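## Task

Take the Ethernet plug out of the upper port on the wall plate, pressing its latch tab so it releases. Set the plug down resting wholly on the bare table surface, with no part of it on a cable or any other object, clear of the robot's base but easy to reach again. Every other cable must stay plugged in and the gripper must end up empty. Lower the plug onto the table before opening the fingers, since dropping it can fail the task; a plug hanging only by its cord counts as released. The cable's free end may hang off the table edge. At the end the whole arm, hand included, must be up in free space touching nothing for the final second after the scene settles.

## Robot and tools

Robot: one six-joint arm with a two-finger parallel gripper. Joint order everywhere (rows, result lists): waist, shoulder, elbow, forearm roll, wrist pitch, wrist roll. Stated joint ranges in radians: elbow -2.792 to 2.792, all others -6.283 to 6.283; real ends may differ by up to 0.010 rad.

Scene frame: origin on the table top straight below the arm base, +z up, +y to the left when facing along +x. The base may be tilted against the table. Results report end_effector_position (metres) and end_effector_quat_wxyz, plus linear (m/s) and angular (rad/s) velocities, all in this frame; the reported hand position can be off, more so far out. end_effector_position is the point between the pads when closed; fingertips extend about 33 mm past it when closed, about 9 mm when fully open. Fingers point along the gripper's +z and close along its y. Closing pushes the tips roughly 24 mm further out, so keep that clearance above the table.

A ROW is 9 numbers, each in [-1, 1]: six joint values in the order above, then gripper position, gripper force_limit, gripper speed. The joint values are scaled offsets, not poses: 1.0 equals 1.398 rad for waist and shoulder, 2.097 rad for elbow, 2.622 rad for forearm roll, wrist pitch and wrist roll.

Gripper numbers are absolute settings. position: +1 fully open (140 mm), pads touch near -0.8, -1 closes until blocked. force_limit: about 14 N at -1, 60 N at 0, 107 N at +1 (for parts up to 40 mm wide). speed: about 30 mm/s at -1, 140 at 0, 250 at +1.

execute_actions(actions): a list of up to 15 actions; each action is a list of up to 15 rows, one row per 1/30 s step, and the last row is held to fill 15 steps (0.5 s). Joint values in every row are offsets from the joint angles at the start of that action (for the first action, from the angles last reported), not from the previous row. An action that would push a joint more than 0.010 rad outward beyond its range is refused; a malformed action, or a failing first action, rejects the whole call. A joint asked past its real end is stopped there, and the result may say "joint sent to its limit". An empty list just returns state and images.

move(target, speed, blocking): target is one 9-number row whose joint offsets are measured from the "Joint positions" of the latest result showing them. All joints follow paths finishing together, so the hand traces a curve. speed is the top rate in rad/s of the joint with the longest way to go, 0.01 to 2, default 0.5; paths last 0.5 to 10 s. Paths ignore obstacles. With blocking=false the call returns after 0.5 s while motion continues; until a result shows it ended, further moves and execute_actions are refused, so use wait or stop. The result adds a "move:" line: the ending (done, off_target, moving, held, fault), limits=held or limits=none, and the joint farthest from its target.

wait(seconds): 0 to 10 s, arm keeps its last command; returns early if a move finishes. stop(): brakes a running move (needs room, more when fast); fingers continue. zoom_image(camera, region): enlarges a pixel box [x0, y0, x1, y1] (max 504 by 504, origin top-left) of the latest image from cam_head_left, cam_head_right, cam_high, cam_low or cam_wrist (all 504x504). finished_scene(scene): ends scene 1 or 2 irreversibly after the last command is held, reports success and gives the next task. Answering without a tool call ends everything.

Result lines: Joint positions and Joint velocities (rad, rad/s, joint order); Joint targets, the angles currently commanded, which can shift on their own; joint torques with per-unit offset, scale and noise; object_status: 0 moving, 1 blocked while opening, 2 blocked while closing (a grip), 3 reached the setting or pads met (thin items may still be held); position_measured in counts, 3 fully open to 230 pads together, not linear. "joint command not followed" means the clearance check altered targets. MOTOR HOT warns of heating from holding loads.

Motion limits: each joint's target stays within a lead of its measured angle (0.456 rad waist/shoulder, 0.683 elbow, 0.854 wrist joints), and targets are scaled back if they would put the hand over 70 mm from where it is, so big motions need several actions; finish any incomplete motion in the next command. Top target speeds: 2.09, 2.09, 3.14, 3.93, 3.93, 3.93 rad/s, reached after 0.3 s.

Gripping: send position -1 and confirm object_status 2. To squeeze harder, raise force_limit and nudge position by at least 0.01 (e.g. -1 to -0.98).

Avoid: the arm is stiff, so commanding even slightly past a firm contact, or hitting fast, can trigger a fault. A joint torque at its load limit (waist, shoulder 323; elbow 152; wrist joints 42.7 N m, held weight included) or an external force of 144 N freezes the arm for 10 s and drops the rest of the call. Do not drop, slam or knock anything off the table; lay the plug down before opening; keep other cables seated; finish with the hand clear of everything. Loose items may occasionally get a small push. The simulation runs on while you compose replies, holding the last command.

Each tool is called after "Emit:" as name([rows], argument=value, ...), one row to a line, values as JSON.

## Session

Emit:
execute_actions(actions=[])

Scene clock: 0.00 s.
end_effector_position=(+0.4278, +0.1219, +0.1991) position_measured=3 object_status=3 end_effector_quat_wxyz=(+0.281, +0.122, +0.751, +0.585) end_effector_velocity=(-0.000, +0.000, -0.000) end_effector_angular_velocity=(-0.000, -0.000, +0.001)
Joint names: [waist, shoulder, elbow, forearm roll, wrist pitch, wrist roll]
Joint positions: [-0.656  0.27   2.666  1.475  1.427  3.064]
Joint velocities: [ 0.001  0.    -0.     0.    -0.    -0.   ]
Joint torques (N m, as the joint torque sensors report them, + toward a larger angle): no reading
Joint targets: [-0.656 0.270 2.666 1.475 1.427 3.064]

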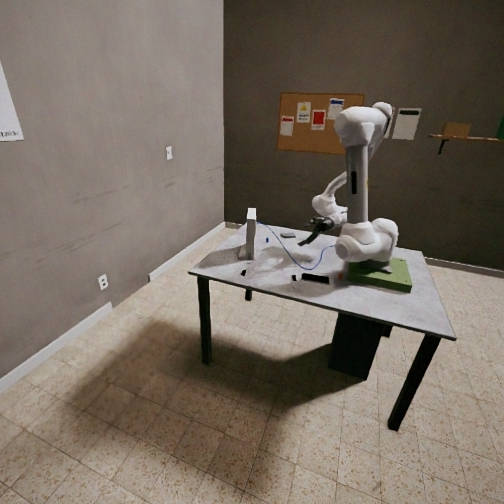

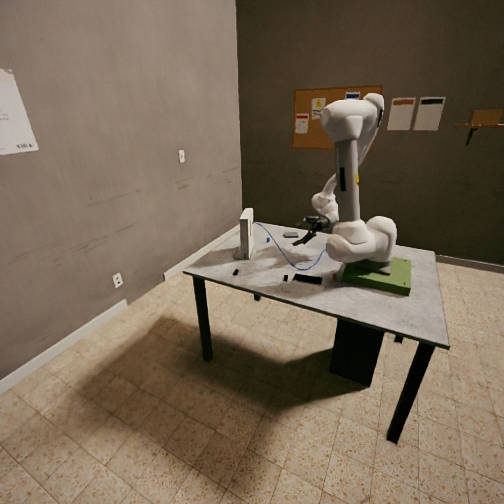

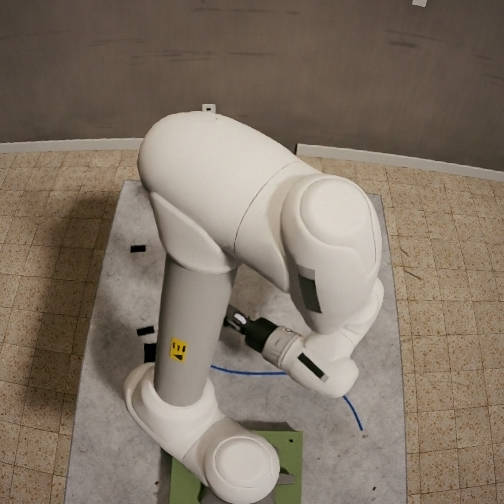

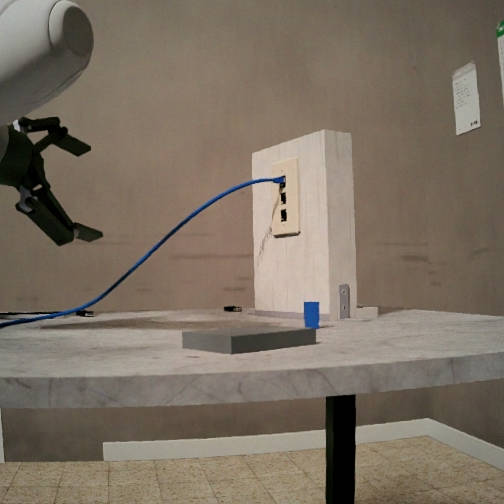

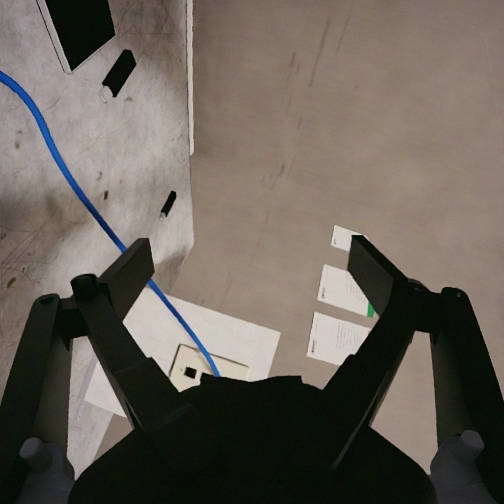

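Emit:
zoom_image(camera="cam_low", region=[220, 130, 360, 270])

Emit:
zoom_image(camera="cam_head_left", region=[180, 180, 440, 320])

Region (220, 130, 360, 270) of cam_low's 504x504 image, scaled by 3.600, with more detail than that image has.

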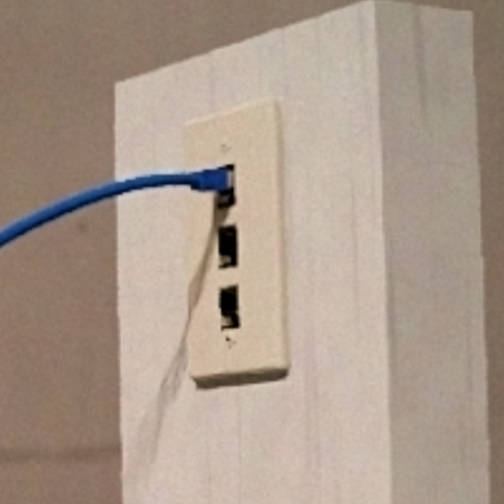

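Region (180, 180, 440, 320) of cam_head_left's 504x504 image, scaled by 1.938, with more detail than that image has; it fills the top 271 rows of this view, and the rest is white.

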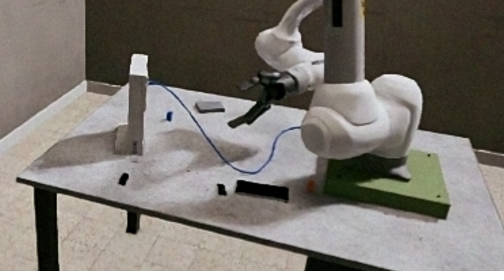

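Emit:
move(target=[0.378, -0.003, 0.008, 0.586, -0.018, 0.039, 1, 0, 0], speed=0.8)

Scene clock: 89.43 s.
end_effector_position=(+0.6048, -0.0103, +0.2521) position_measured=3 object_status=3 end_effector_quat_wxyz=(+0.505, +0.503, +0.495, +0.497) end_effector_velocity=(-0.000, +0.001, -0.001) end_effector_angular_velocity=(-0.001, +0.001, +0.001)
Joint names: [waist, shoulder, elbow, forearm roll, wrist pitch, wrist roll]
Joint positions: [-0.127  0.265  2.682  3.011  1.38   3.167]
Joint velocities: [ 0.001  0.001  0.    -0.001 -0.    -0.001]
Joint torques (N m, as the joint torque sensors report them, + toward a larger angle): [  0.53 -41.86 -12.39  -0.66   2.45   0.08]
Joint targets: [-0.127 0.265 2.682 3.011 1.380 3.167]
move: done; limits=none; farthest joint: the waist, 0.000 radians from its target (0.528 radians at the start)

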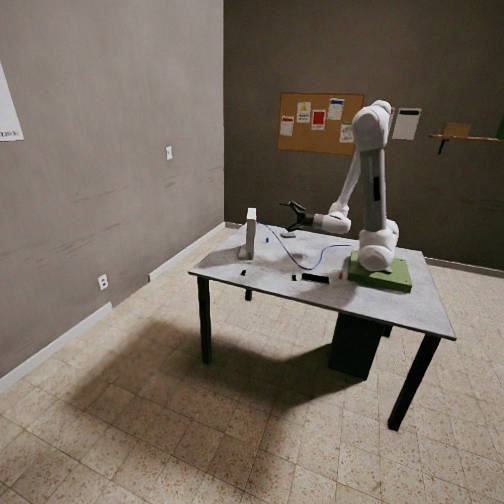

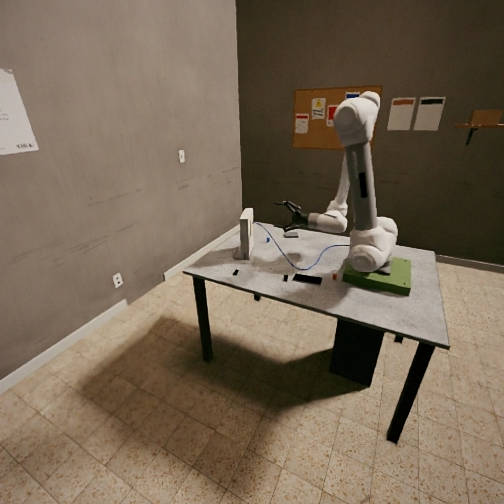

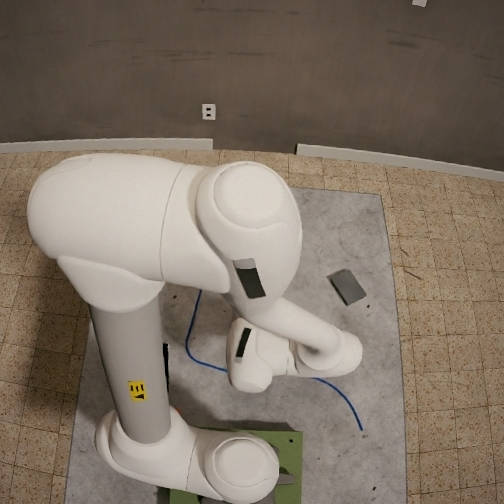

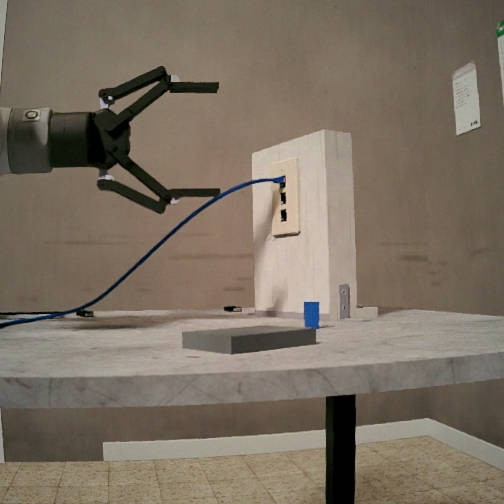

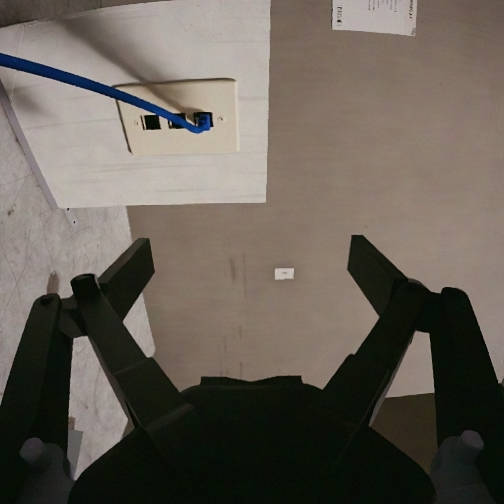

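Emit:
move(target=[-0.3152, 0.1584, -0.1253, -0.4685, 0.0535, 0.0782, 1, 0, 0], speed=0.7)

Scene clock: 132.10 s.
end_effector_position=(+0.6086, +0.0274, +0.2061) position_measured=3 object_status=3 end_effector_quat_wxyz=(+0.277, +0.276, +0.651, +0.651) end_effector_velocity=(+0.000, -0.000, -0.000) end_effector_angular_velocity=(-0.000, -0.000, +0.000)
Joint names: [waist, shoulder, elbow, forearm roll, wrist pitch, wrist roll]
Joint positions: [-0.568  0.487  2.42   1.783  1.52   3.372]
Joint velocities: [ 0.     0.001 -0.     0.    -0.    -0.   ]
Joint torques (N m, as the joint torque sensors report them, + toward a larger angle): [  0.66 -67.   -15.54   0.43   2.53   0.12]
Joint targets: [-0.568 0.487 2.420 1.783 1.520 3.372]
move: done; limits=none; farthest joint: the waist, 0.000 radians from its target (0.441 radians at the start)

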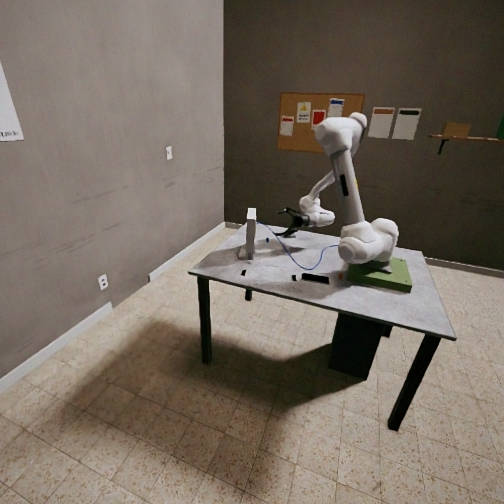

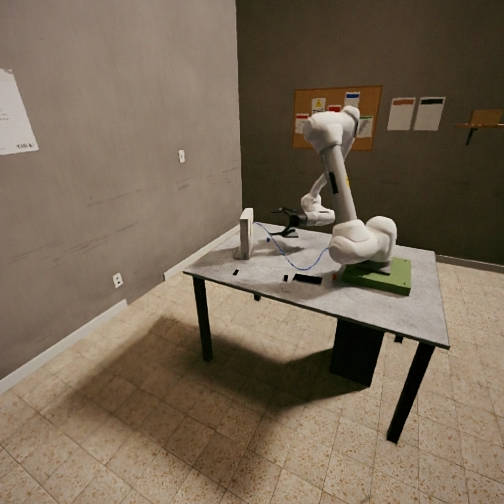

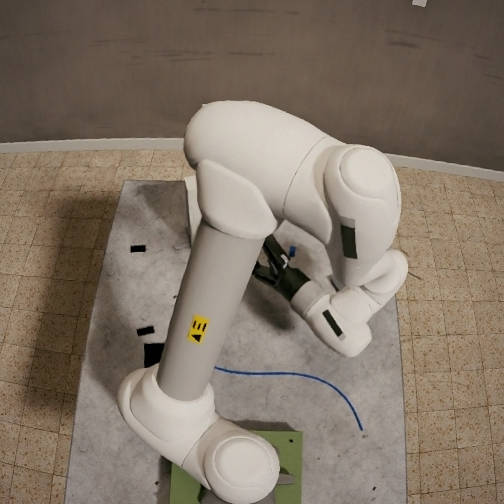

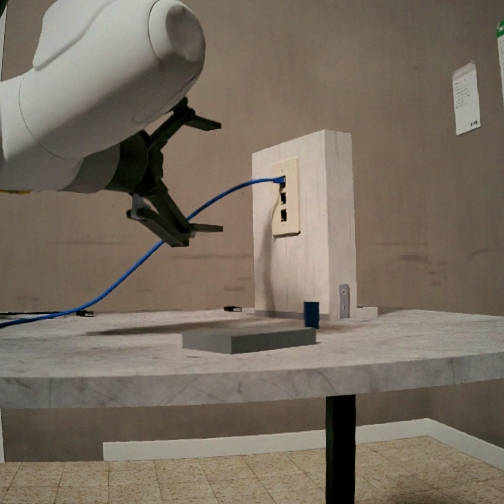

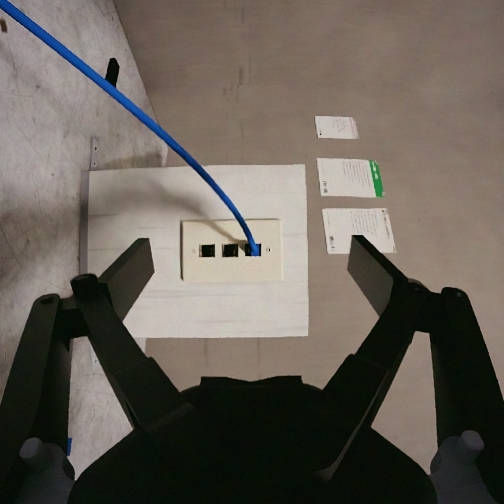

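Emit:
zoom_image(camera="cam_wrist", region=[170, 200, 300, 300])

Region (170, 200, 300, 300) of cam_wrist's 504x504 image, scaled by 3.877, with more detail than that image has; it fills the top 388 rows of this view, and the rest is white.

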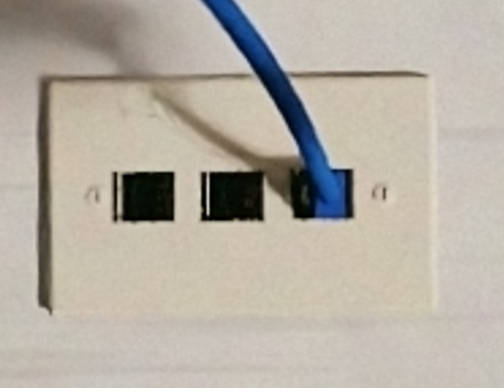

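Emit:
move(target=[0.0471, 0.0219, -0.0441, 0.0229, -0.0121, 0.0213, -0.45, 0, 0], speed=0.2)

Scene clock: 193.30 s.
end_effector_position=(+0.6646, +0.0273, +0.2062) position_measured=186 object_status=0 end_effector_quat_wxyz=(+0.277, +0.276, +0.651, +0.651) end_effector_velocity=(+0.000, +0.000, +0.001) end_effector_angular_velocity=(-0.003, -0.003, +0.000)
Joint names: [waist, shoulder, elbow, forearm roll, wrist pitch, wrist roll]
Joint positions: [-0.502  0.517  2.327  1.843  1.489  3.427]
Joint velocities: [ 0.    -0.001 -0.    -0.    -0.    -0.003]
Joint torques (N m, as the joint torque sensors report them, + toward a larger angle): [  1.56 -72.13 -19.2    0.54   2.76   0.24]
Joint targets: [-0.502 0.517 2.327 1.843 1.489 3.427]
move: done; limits=none; farthest joint: the waist, 0.000 radians from its target (0.066 radians at the start)

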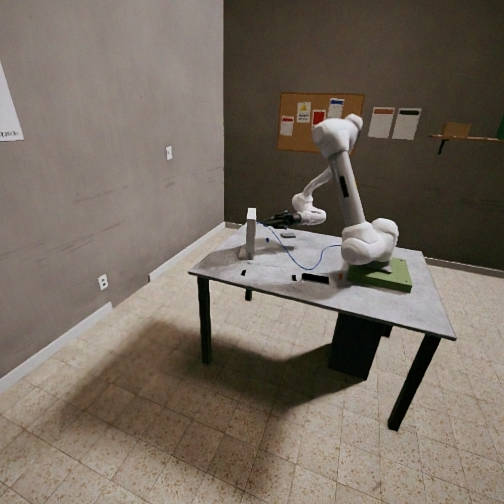

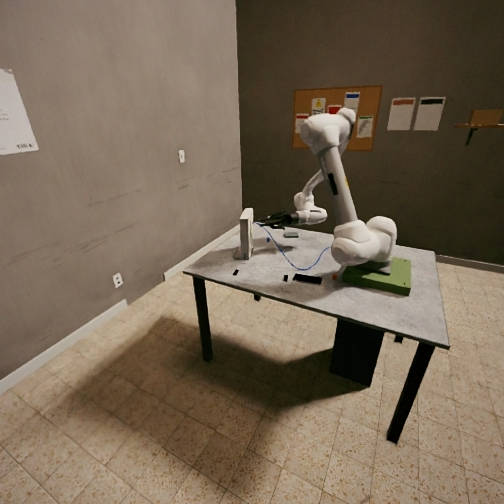

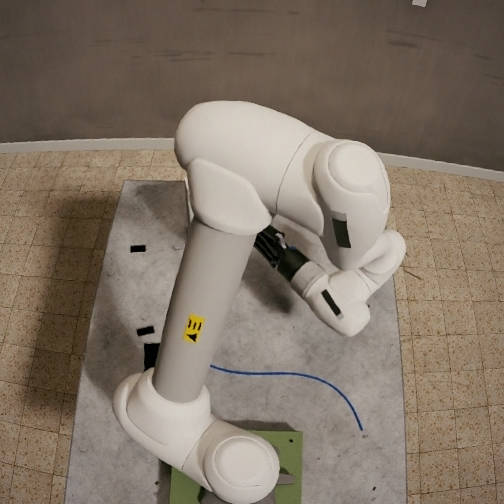

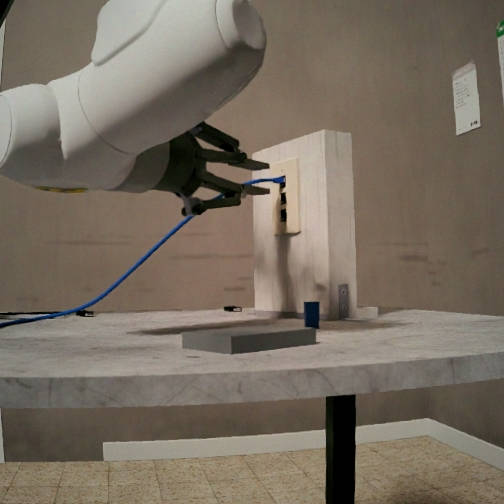

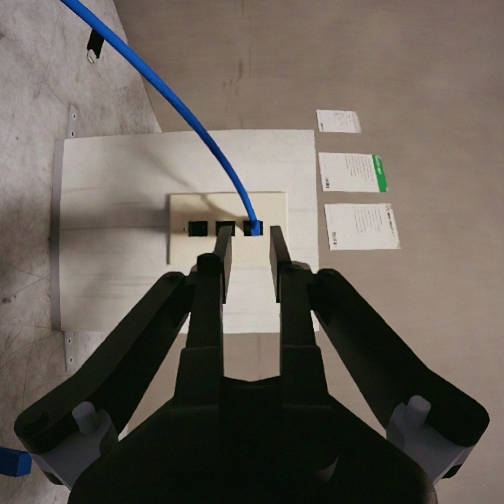

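Emit:
move(target=[0.0468, 0.0089, -0.0168, 0.0232, -0.0098, 0.0061, -0.45, 0, 0], speed=0.1)

Emit:
zoom_image(camera="cam_wrist", region=[170, 150, 330, 310])

Emit:
zoom_image(camera="cam_low", region=[200, 130, 340, 250])

Scene clock: 234.77 s.
end_effector_position=(+0.6939, +0.0473, +0.2062) position_measured=186 object_status=3 end_effector_quat_wxyz=(+0.277, +0.276, +0.651, +0.651) end_effector_velocity=(+0.001, -0.001, -0.001) end_effector_angular_velocity=(-0.001, +0.000, -0.001)
Joint names: [waist, shoulder, elbow, forearm roll, wrist pitch, wrist roll]
Joint positions: [-0.437  0.53   2.292  1.904  1.463  3.443]
Joint velocities: [-0.     0.001 -0.001 -0.    -0.001 -0.001]
Joint torques (N m, as the joint torque sensors report them, + toward a larger angle): [ -0.47 -74.83 -19.43   0.4    2.56   0.12]
Joint targets: [-0.436 0.530 2.292 1.904 1.463 3.443]
move: done; limits=none; farthest joint: the waist, 0.000 radians from its target (0.065 radians at the start)

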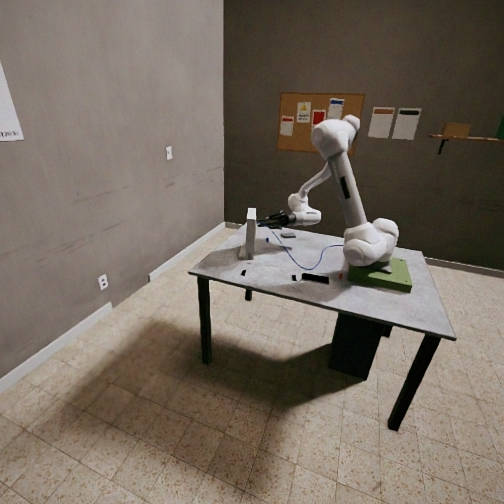

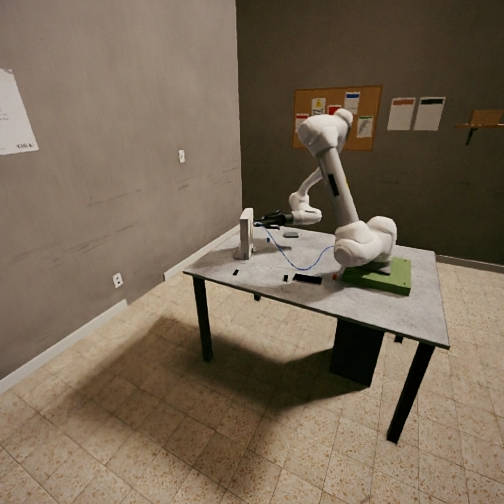

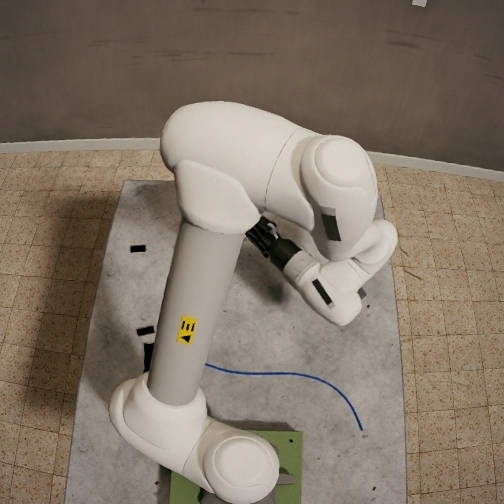

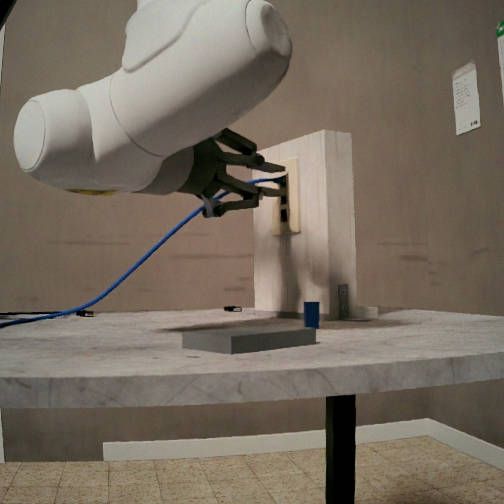

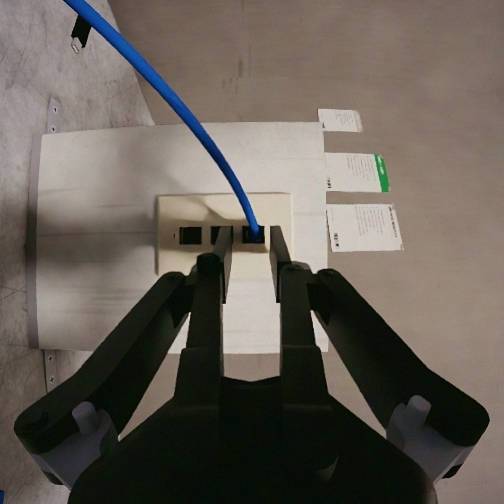

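Region (170, 150, 330, 310) of cam_wrist's 504x504 image, scaled by 3.150, with more detail than that image has.

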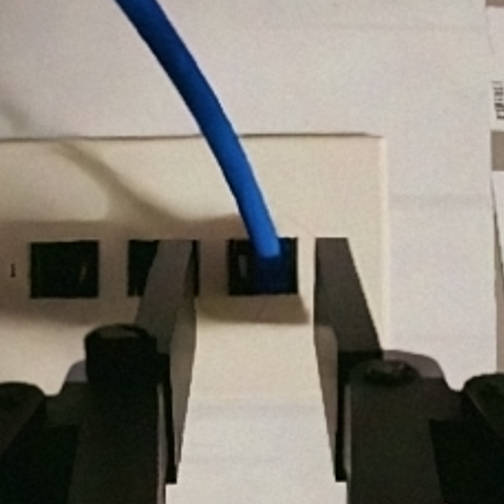

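Region (200, 130, 340, 250) of cam_low's 504x504 image, scaled by 3.600, with more detail than that image has; it fills the top 432 rows of this view, and the rest is white.

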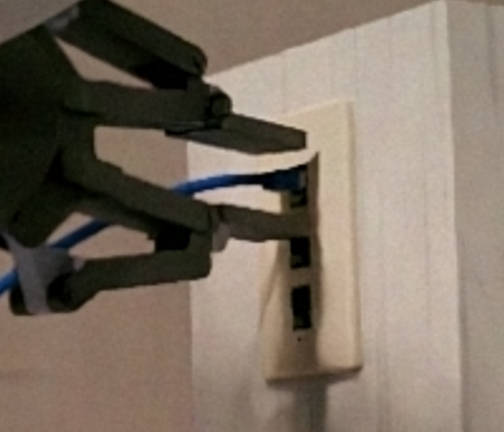

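Emit:
move(target=[0.01637, 0.00245, -0.00451, 0.0081, -0.0034, 0.00126, -0.45, 0, 0], speed=0.04)

Emit:
zoom_image(camera="cam_wrist", region=[170, 150, 330, 310])

Emit:
zoom_image(camera="cam_low", region=[230, 140, 330, 230])

Scene clock: 284.27 s.
end_effector_position=(+0.7004, +0.0534, +0.2062) position_measured=186 object_status=3 end_effector_quat_wxyz=(+0.277, +0.277, +0.650, +0.651) end_effector_velocity=(+0.000, -0.000, +0.001) end_effector_angular_velocity=(+0.001, -0.001, -0.001)
Joint names: [waist, shoulder, elbow, forearm roll, wrist pitch, wrist roll]
Joint positions: [-0.419  0.533  2.286  1.922  1.457  3.446]
Joint velocities: [-0.    -0.001 -0.     0.001  0.001  0.001]
Joint torques (N m, as the joint torque sensors report them, + toward a larger angle): [ 19.16 -72.52 -32.8    2.14   0.8    0.18]
Joint targets: [-0.419 0.533 2.286 1.922 1.457 3.446]
FORCE FAULT: contact force on the arm reached its limit, and the arm stopped for 10 seconds. The contact can be on any part of the arm, not only on its tool. That time counts as 20 of the actions that you can send in this scene. The arm's remaining commands of this call were not run. The arm holds still and accepts commands again. Move the arm away from the contact; if what it grips holds it there, let go first. Pushing or pulling that hard again can fault the arm again.
move: fault; limits=none; farthest joint: the waist, 0.005 radians from its target (0.022 radians at the start)

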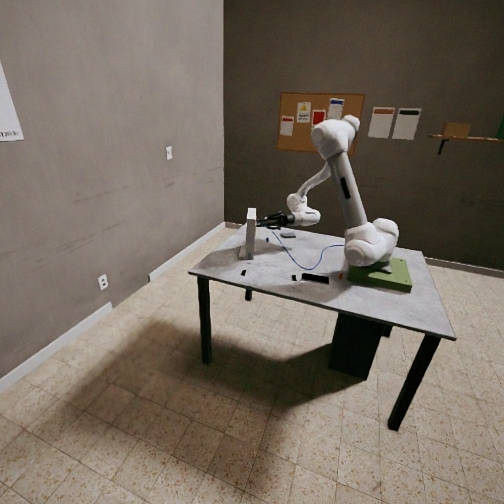

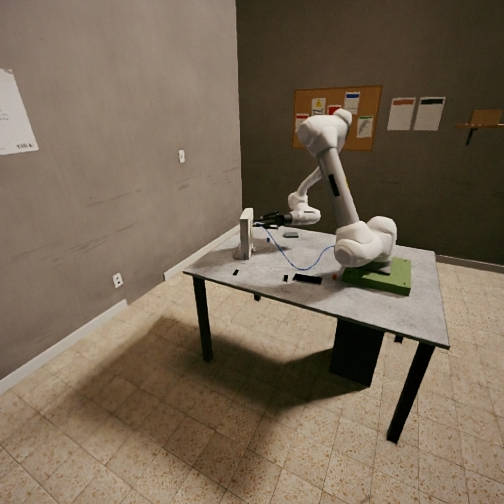

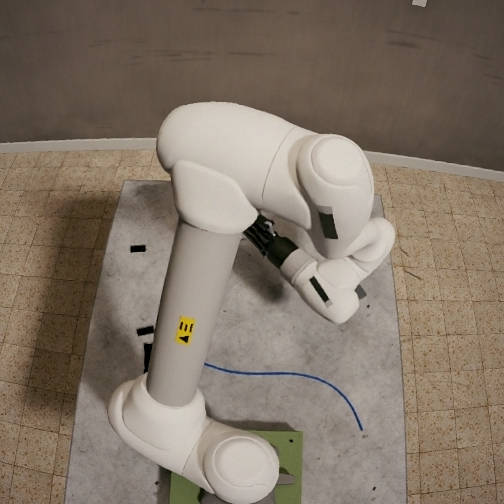

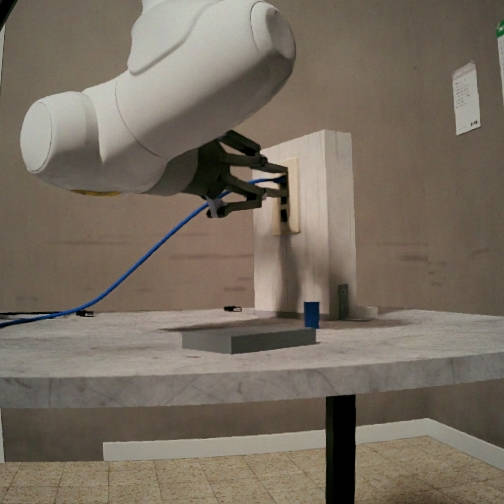

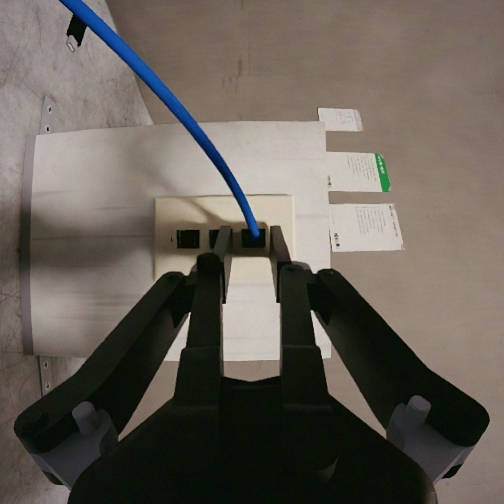

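Region (170, 150, 330, 310) of cam_wrist's 504x504 image, scaled by 3.150, with more detail than that image has.

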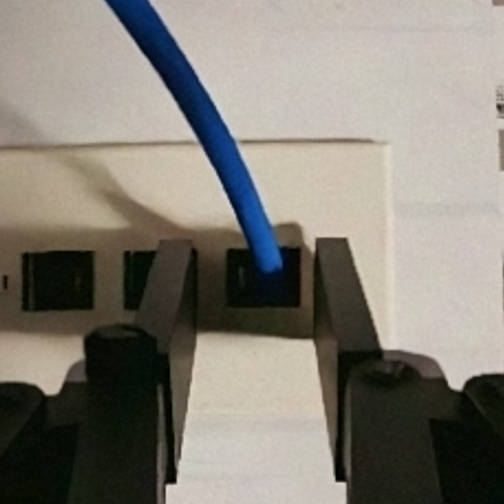

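Region (230, 140, 330, 230) of cam_low's 504x504 image, scaled by 5.040, with more detail than that image has; it fills the top 454 rows of this view, and the rest is white.

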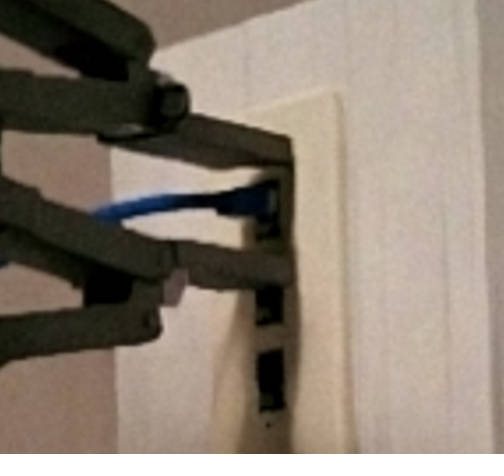

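Emit:
move(target=[0.00611, -0.0040, 0.00559, 0.00256, -0.00016, -0.00329, -0.45, 0, 0], speed=0.03)

Emit:
zoom_image(camera="cam_wrist", region=[170, 150, 330, 310])

Emit:
zoom_image(camera="cam_low", region=[230, 140, 330, 230])

Scene clock: 318.53 s.
end_effector_position=(+0.6958, +0.0604, +0.2066) position_measured=186 object_status=3 end_effector_quat_wxyz=(+0.277, +0.276, +0.651, +0.651) end_effector_velocity=(-0.000, -0.000, -0.000) end_effector_angular_velocity=(+0.000, +0.001, -0.002)
Joint names: [waist, shoulder, elbow, forearm roll, wrist pitch, wrist roll]
Joint positions: [-0.411  0.527  2.297  1.928  1.456  3.438]
Joint velocities: [-0.     0.     0.001  0.001 -0.001 -0.   ]
Joint torques (N m, as the joint torque sensors report them, + toward a larger angle): [  0.56 -73.88 -19.7    0.31   2.66  -0.02]
Joint targets: [-0.411 0.527 2.297 1.928 1.456 3.438]
move: done; limits=none; farthest joint: the elbow, 0.001 radians from its target (0.012 radians at the start)

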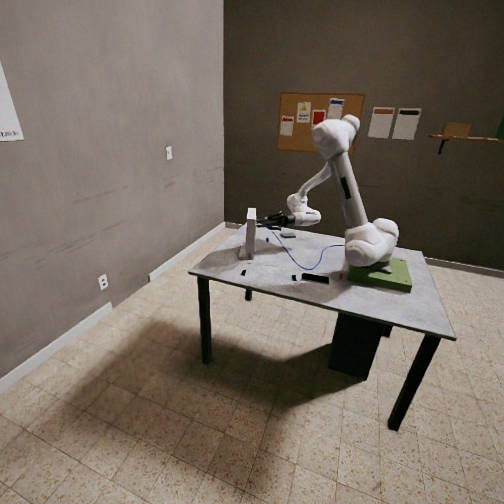

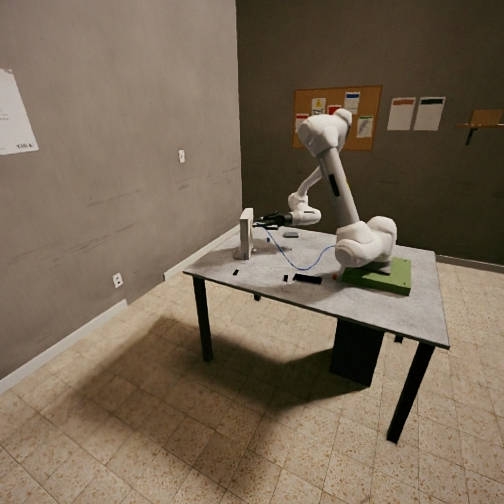

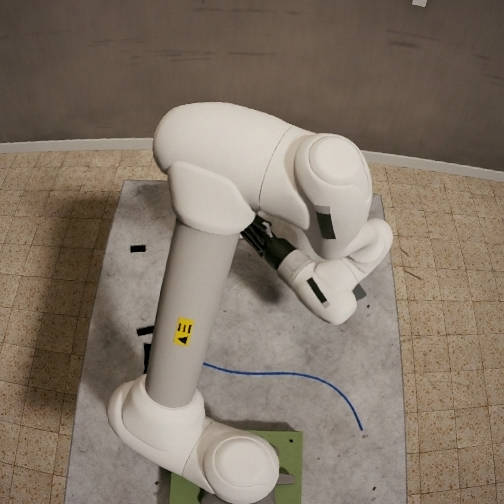

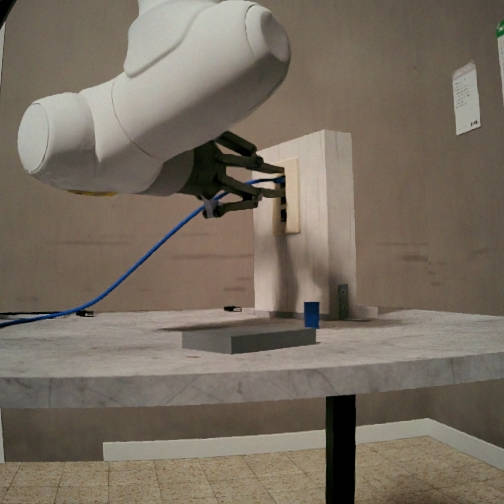

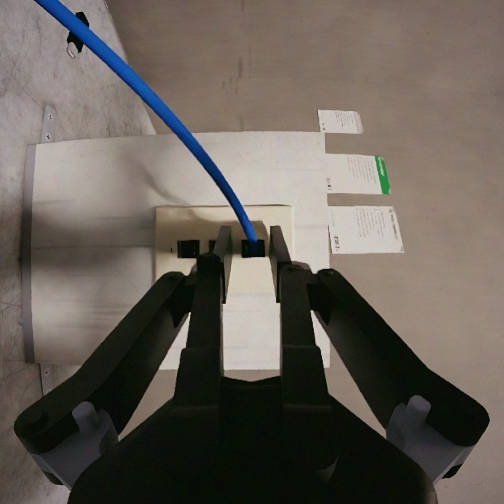

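Region (170, 150, 330, 310) of cam_wrist's 504x504 image, scaled by 3.150, with more detail than that image has.

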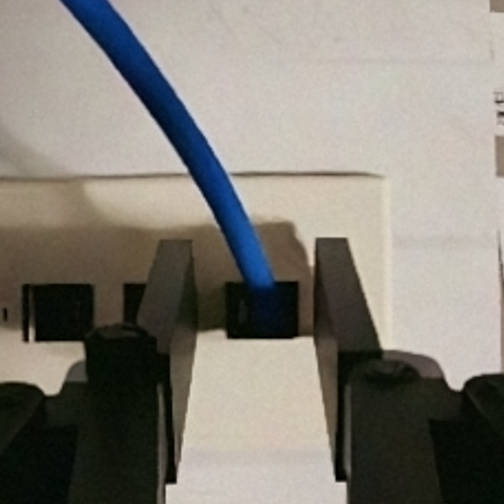

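Region (230, 140, 330, 230) of cam_low's 504x504 image, scaled by 5.040, with more detail than that image has; it fills the top 454 rows of this view, and the rest is white.

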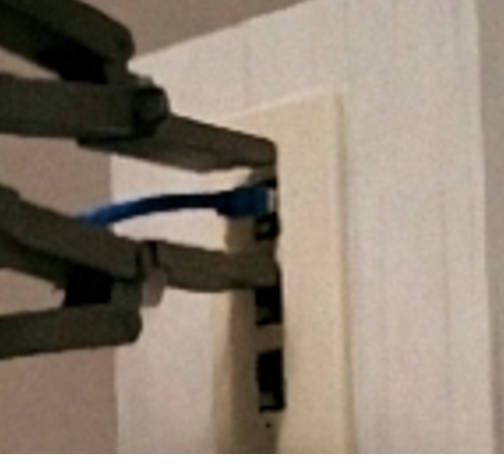

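Emit:
move(target=[0, -0.0040, 0, -0.00022, -0.00074, 0.0020, -0.45, 0, 0], speed=0.03)

Emit:
execute_actions([
  [[0,0,0,0,0,0,-1,-0.3,-0.8]],
  [[0,0,0,0,0,0,-1,-0.3,-0.8]],
])

Emit:
zoom_image(camera="cam_low", region=[230, 140, 330, 230])

Emit:
zoom_image(camera="cam_wrist", region=[170, 150, 330, 310])

Scene clock: 333.43 s.
end_effector_position=(+0.6957, +0.0605, +0.2093) position_measured=186 object_status=3 end_effector_quat_wxyz=(+0.277, +0.276, +0.651, +0.651) end_effector_velocity=(-0.001, -0.000, +0.001) end_effector_angular_velocity=(+0.002, +0.001, +0.000)
Joint names: [waist, shoulder, elbow, forearm roll, wrist pitch, wrist roll]
Joint positions: [-0.411  0.522  2.297  1.928  1.454  3.443]
Joint velocities: [-0.001 -0.001  0.001 -0.001  0.001  0.003]
Joint torques (N m, as the joint torque sensors report them, + toward a larger angle): [ -0.5  -74.48 -19.75   0.44   2.6   -0.09]
Joint targets: [-0.411 0.522 2.297 1.928 1.454 3.443]
move: done; limits=none; farthest joint: the waist, 0.000 radians from its target (0.000 radians at the start)

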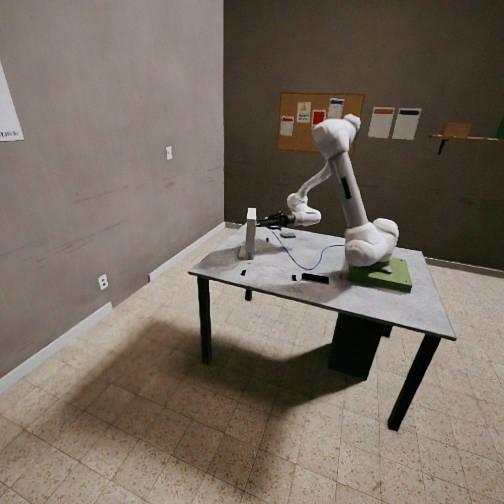

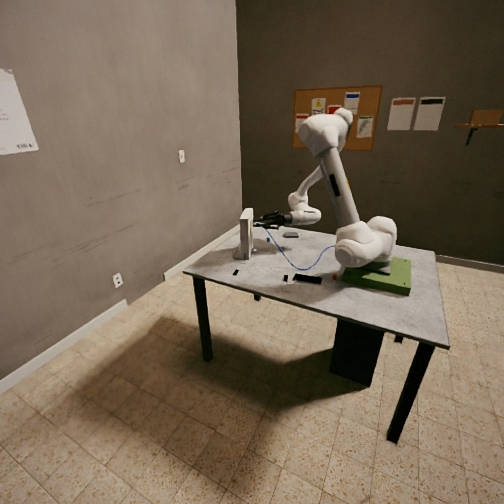

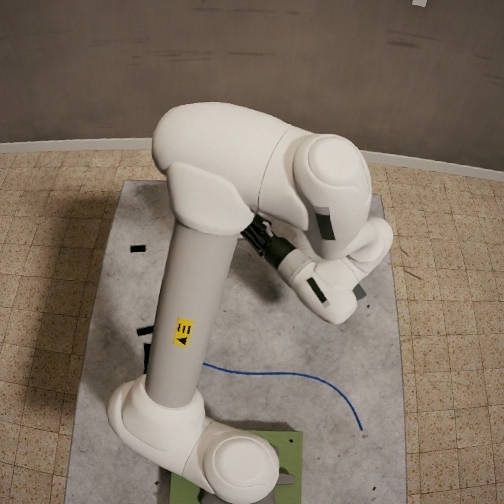

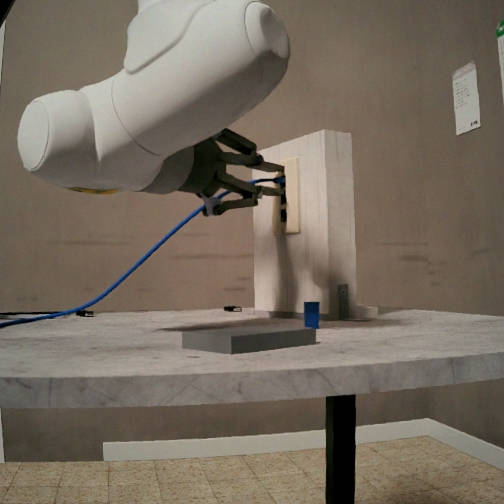

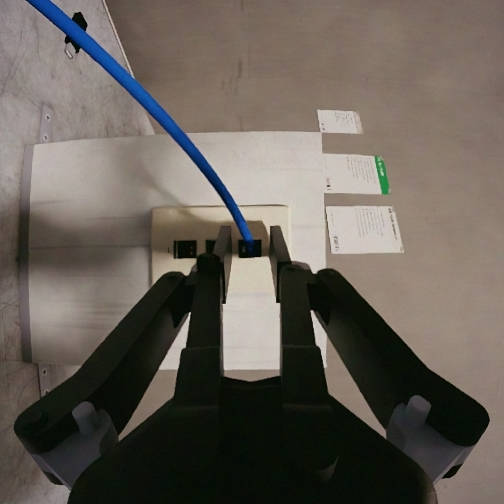

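Scene clock: 334.43 s.
end_effector_position=(+0.6957, +0.0605, +0.2096) position_measured=221 object_status=2 end_effector_quat_wxyz=(+0.277, +0.276, +0.651, +0.651) end_effector_velocity=(+0.000, +0.000, -0.000) end_effector_angular_velocity=(+0.002, +0.002, +0.000)
Joint names: [waist, shoulder, elbow, forearm roll, wrist pitch, wrist roll]
Joint positions: [-0.411  0.521  2.297  1.928  1.455  3.443]
Joint velocities: [ 0.     0.001 -0.     0.     0.001  0.002]
Joint torques (N m, as the joint torque sensors report them, + toward a larger angle): [  6.06 -55.67 -15.75  -1.56  -7.35   0.17]
Joint targets: [-0.411 0.521 2.297 1.928 1.455 3.443]

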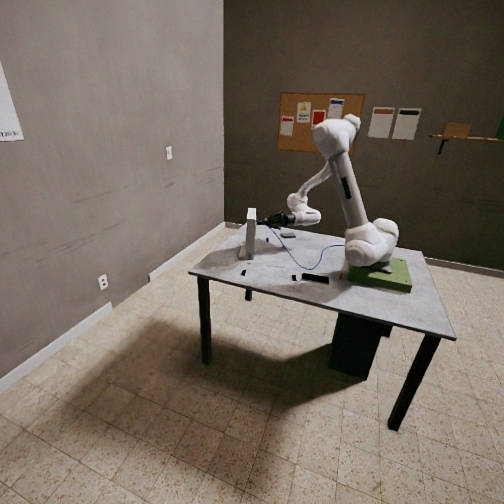

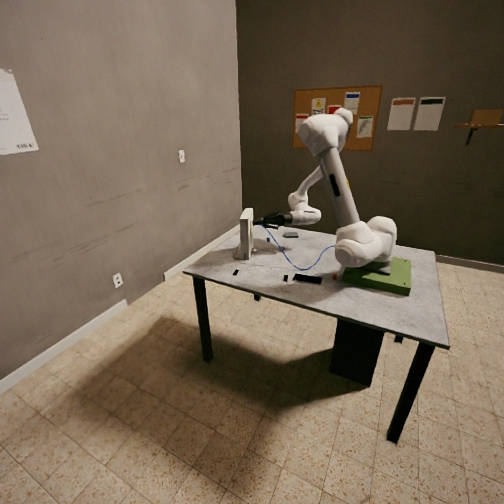

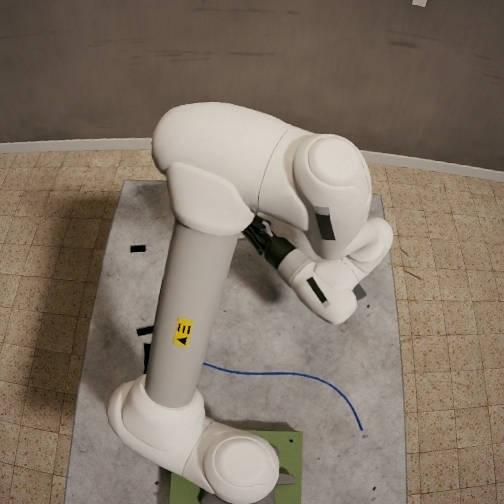

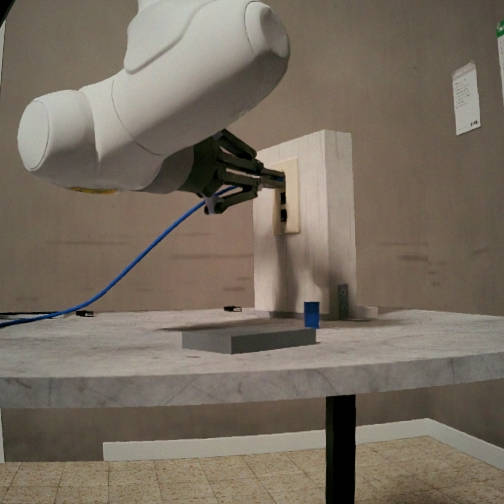

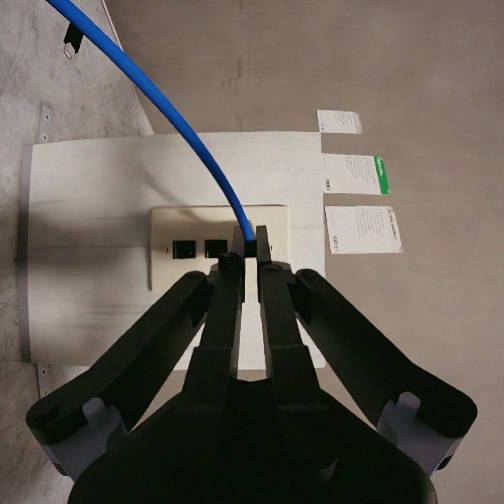

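Region (230, 140, 330, 230) of cam_low's 504x504 image, scaled by 5.040, with more detail than that image has; it fills the top 454 rows of this view, and the rest is white.

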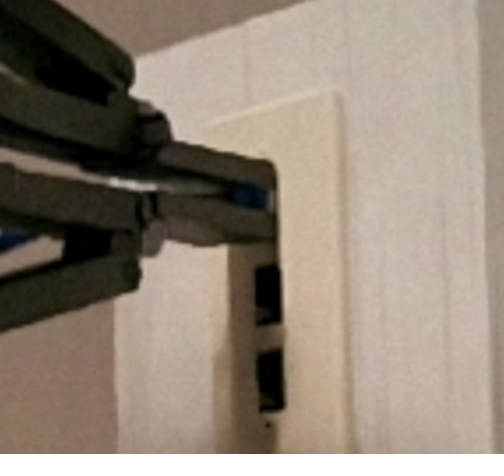

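Region (170, 150, 330, 310) of cam_wrist's 504x504 image, scaled by 3.150, with more detail than that image has.

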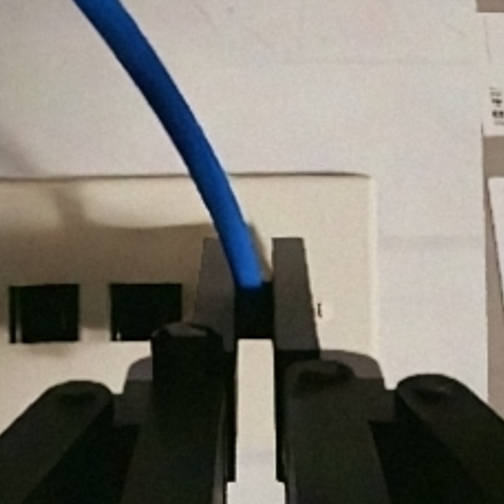

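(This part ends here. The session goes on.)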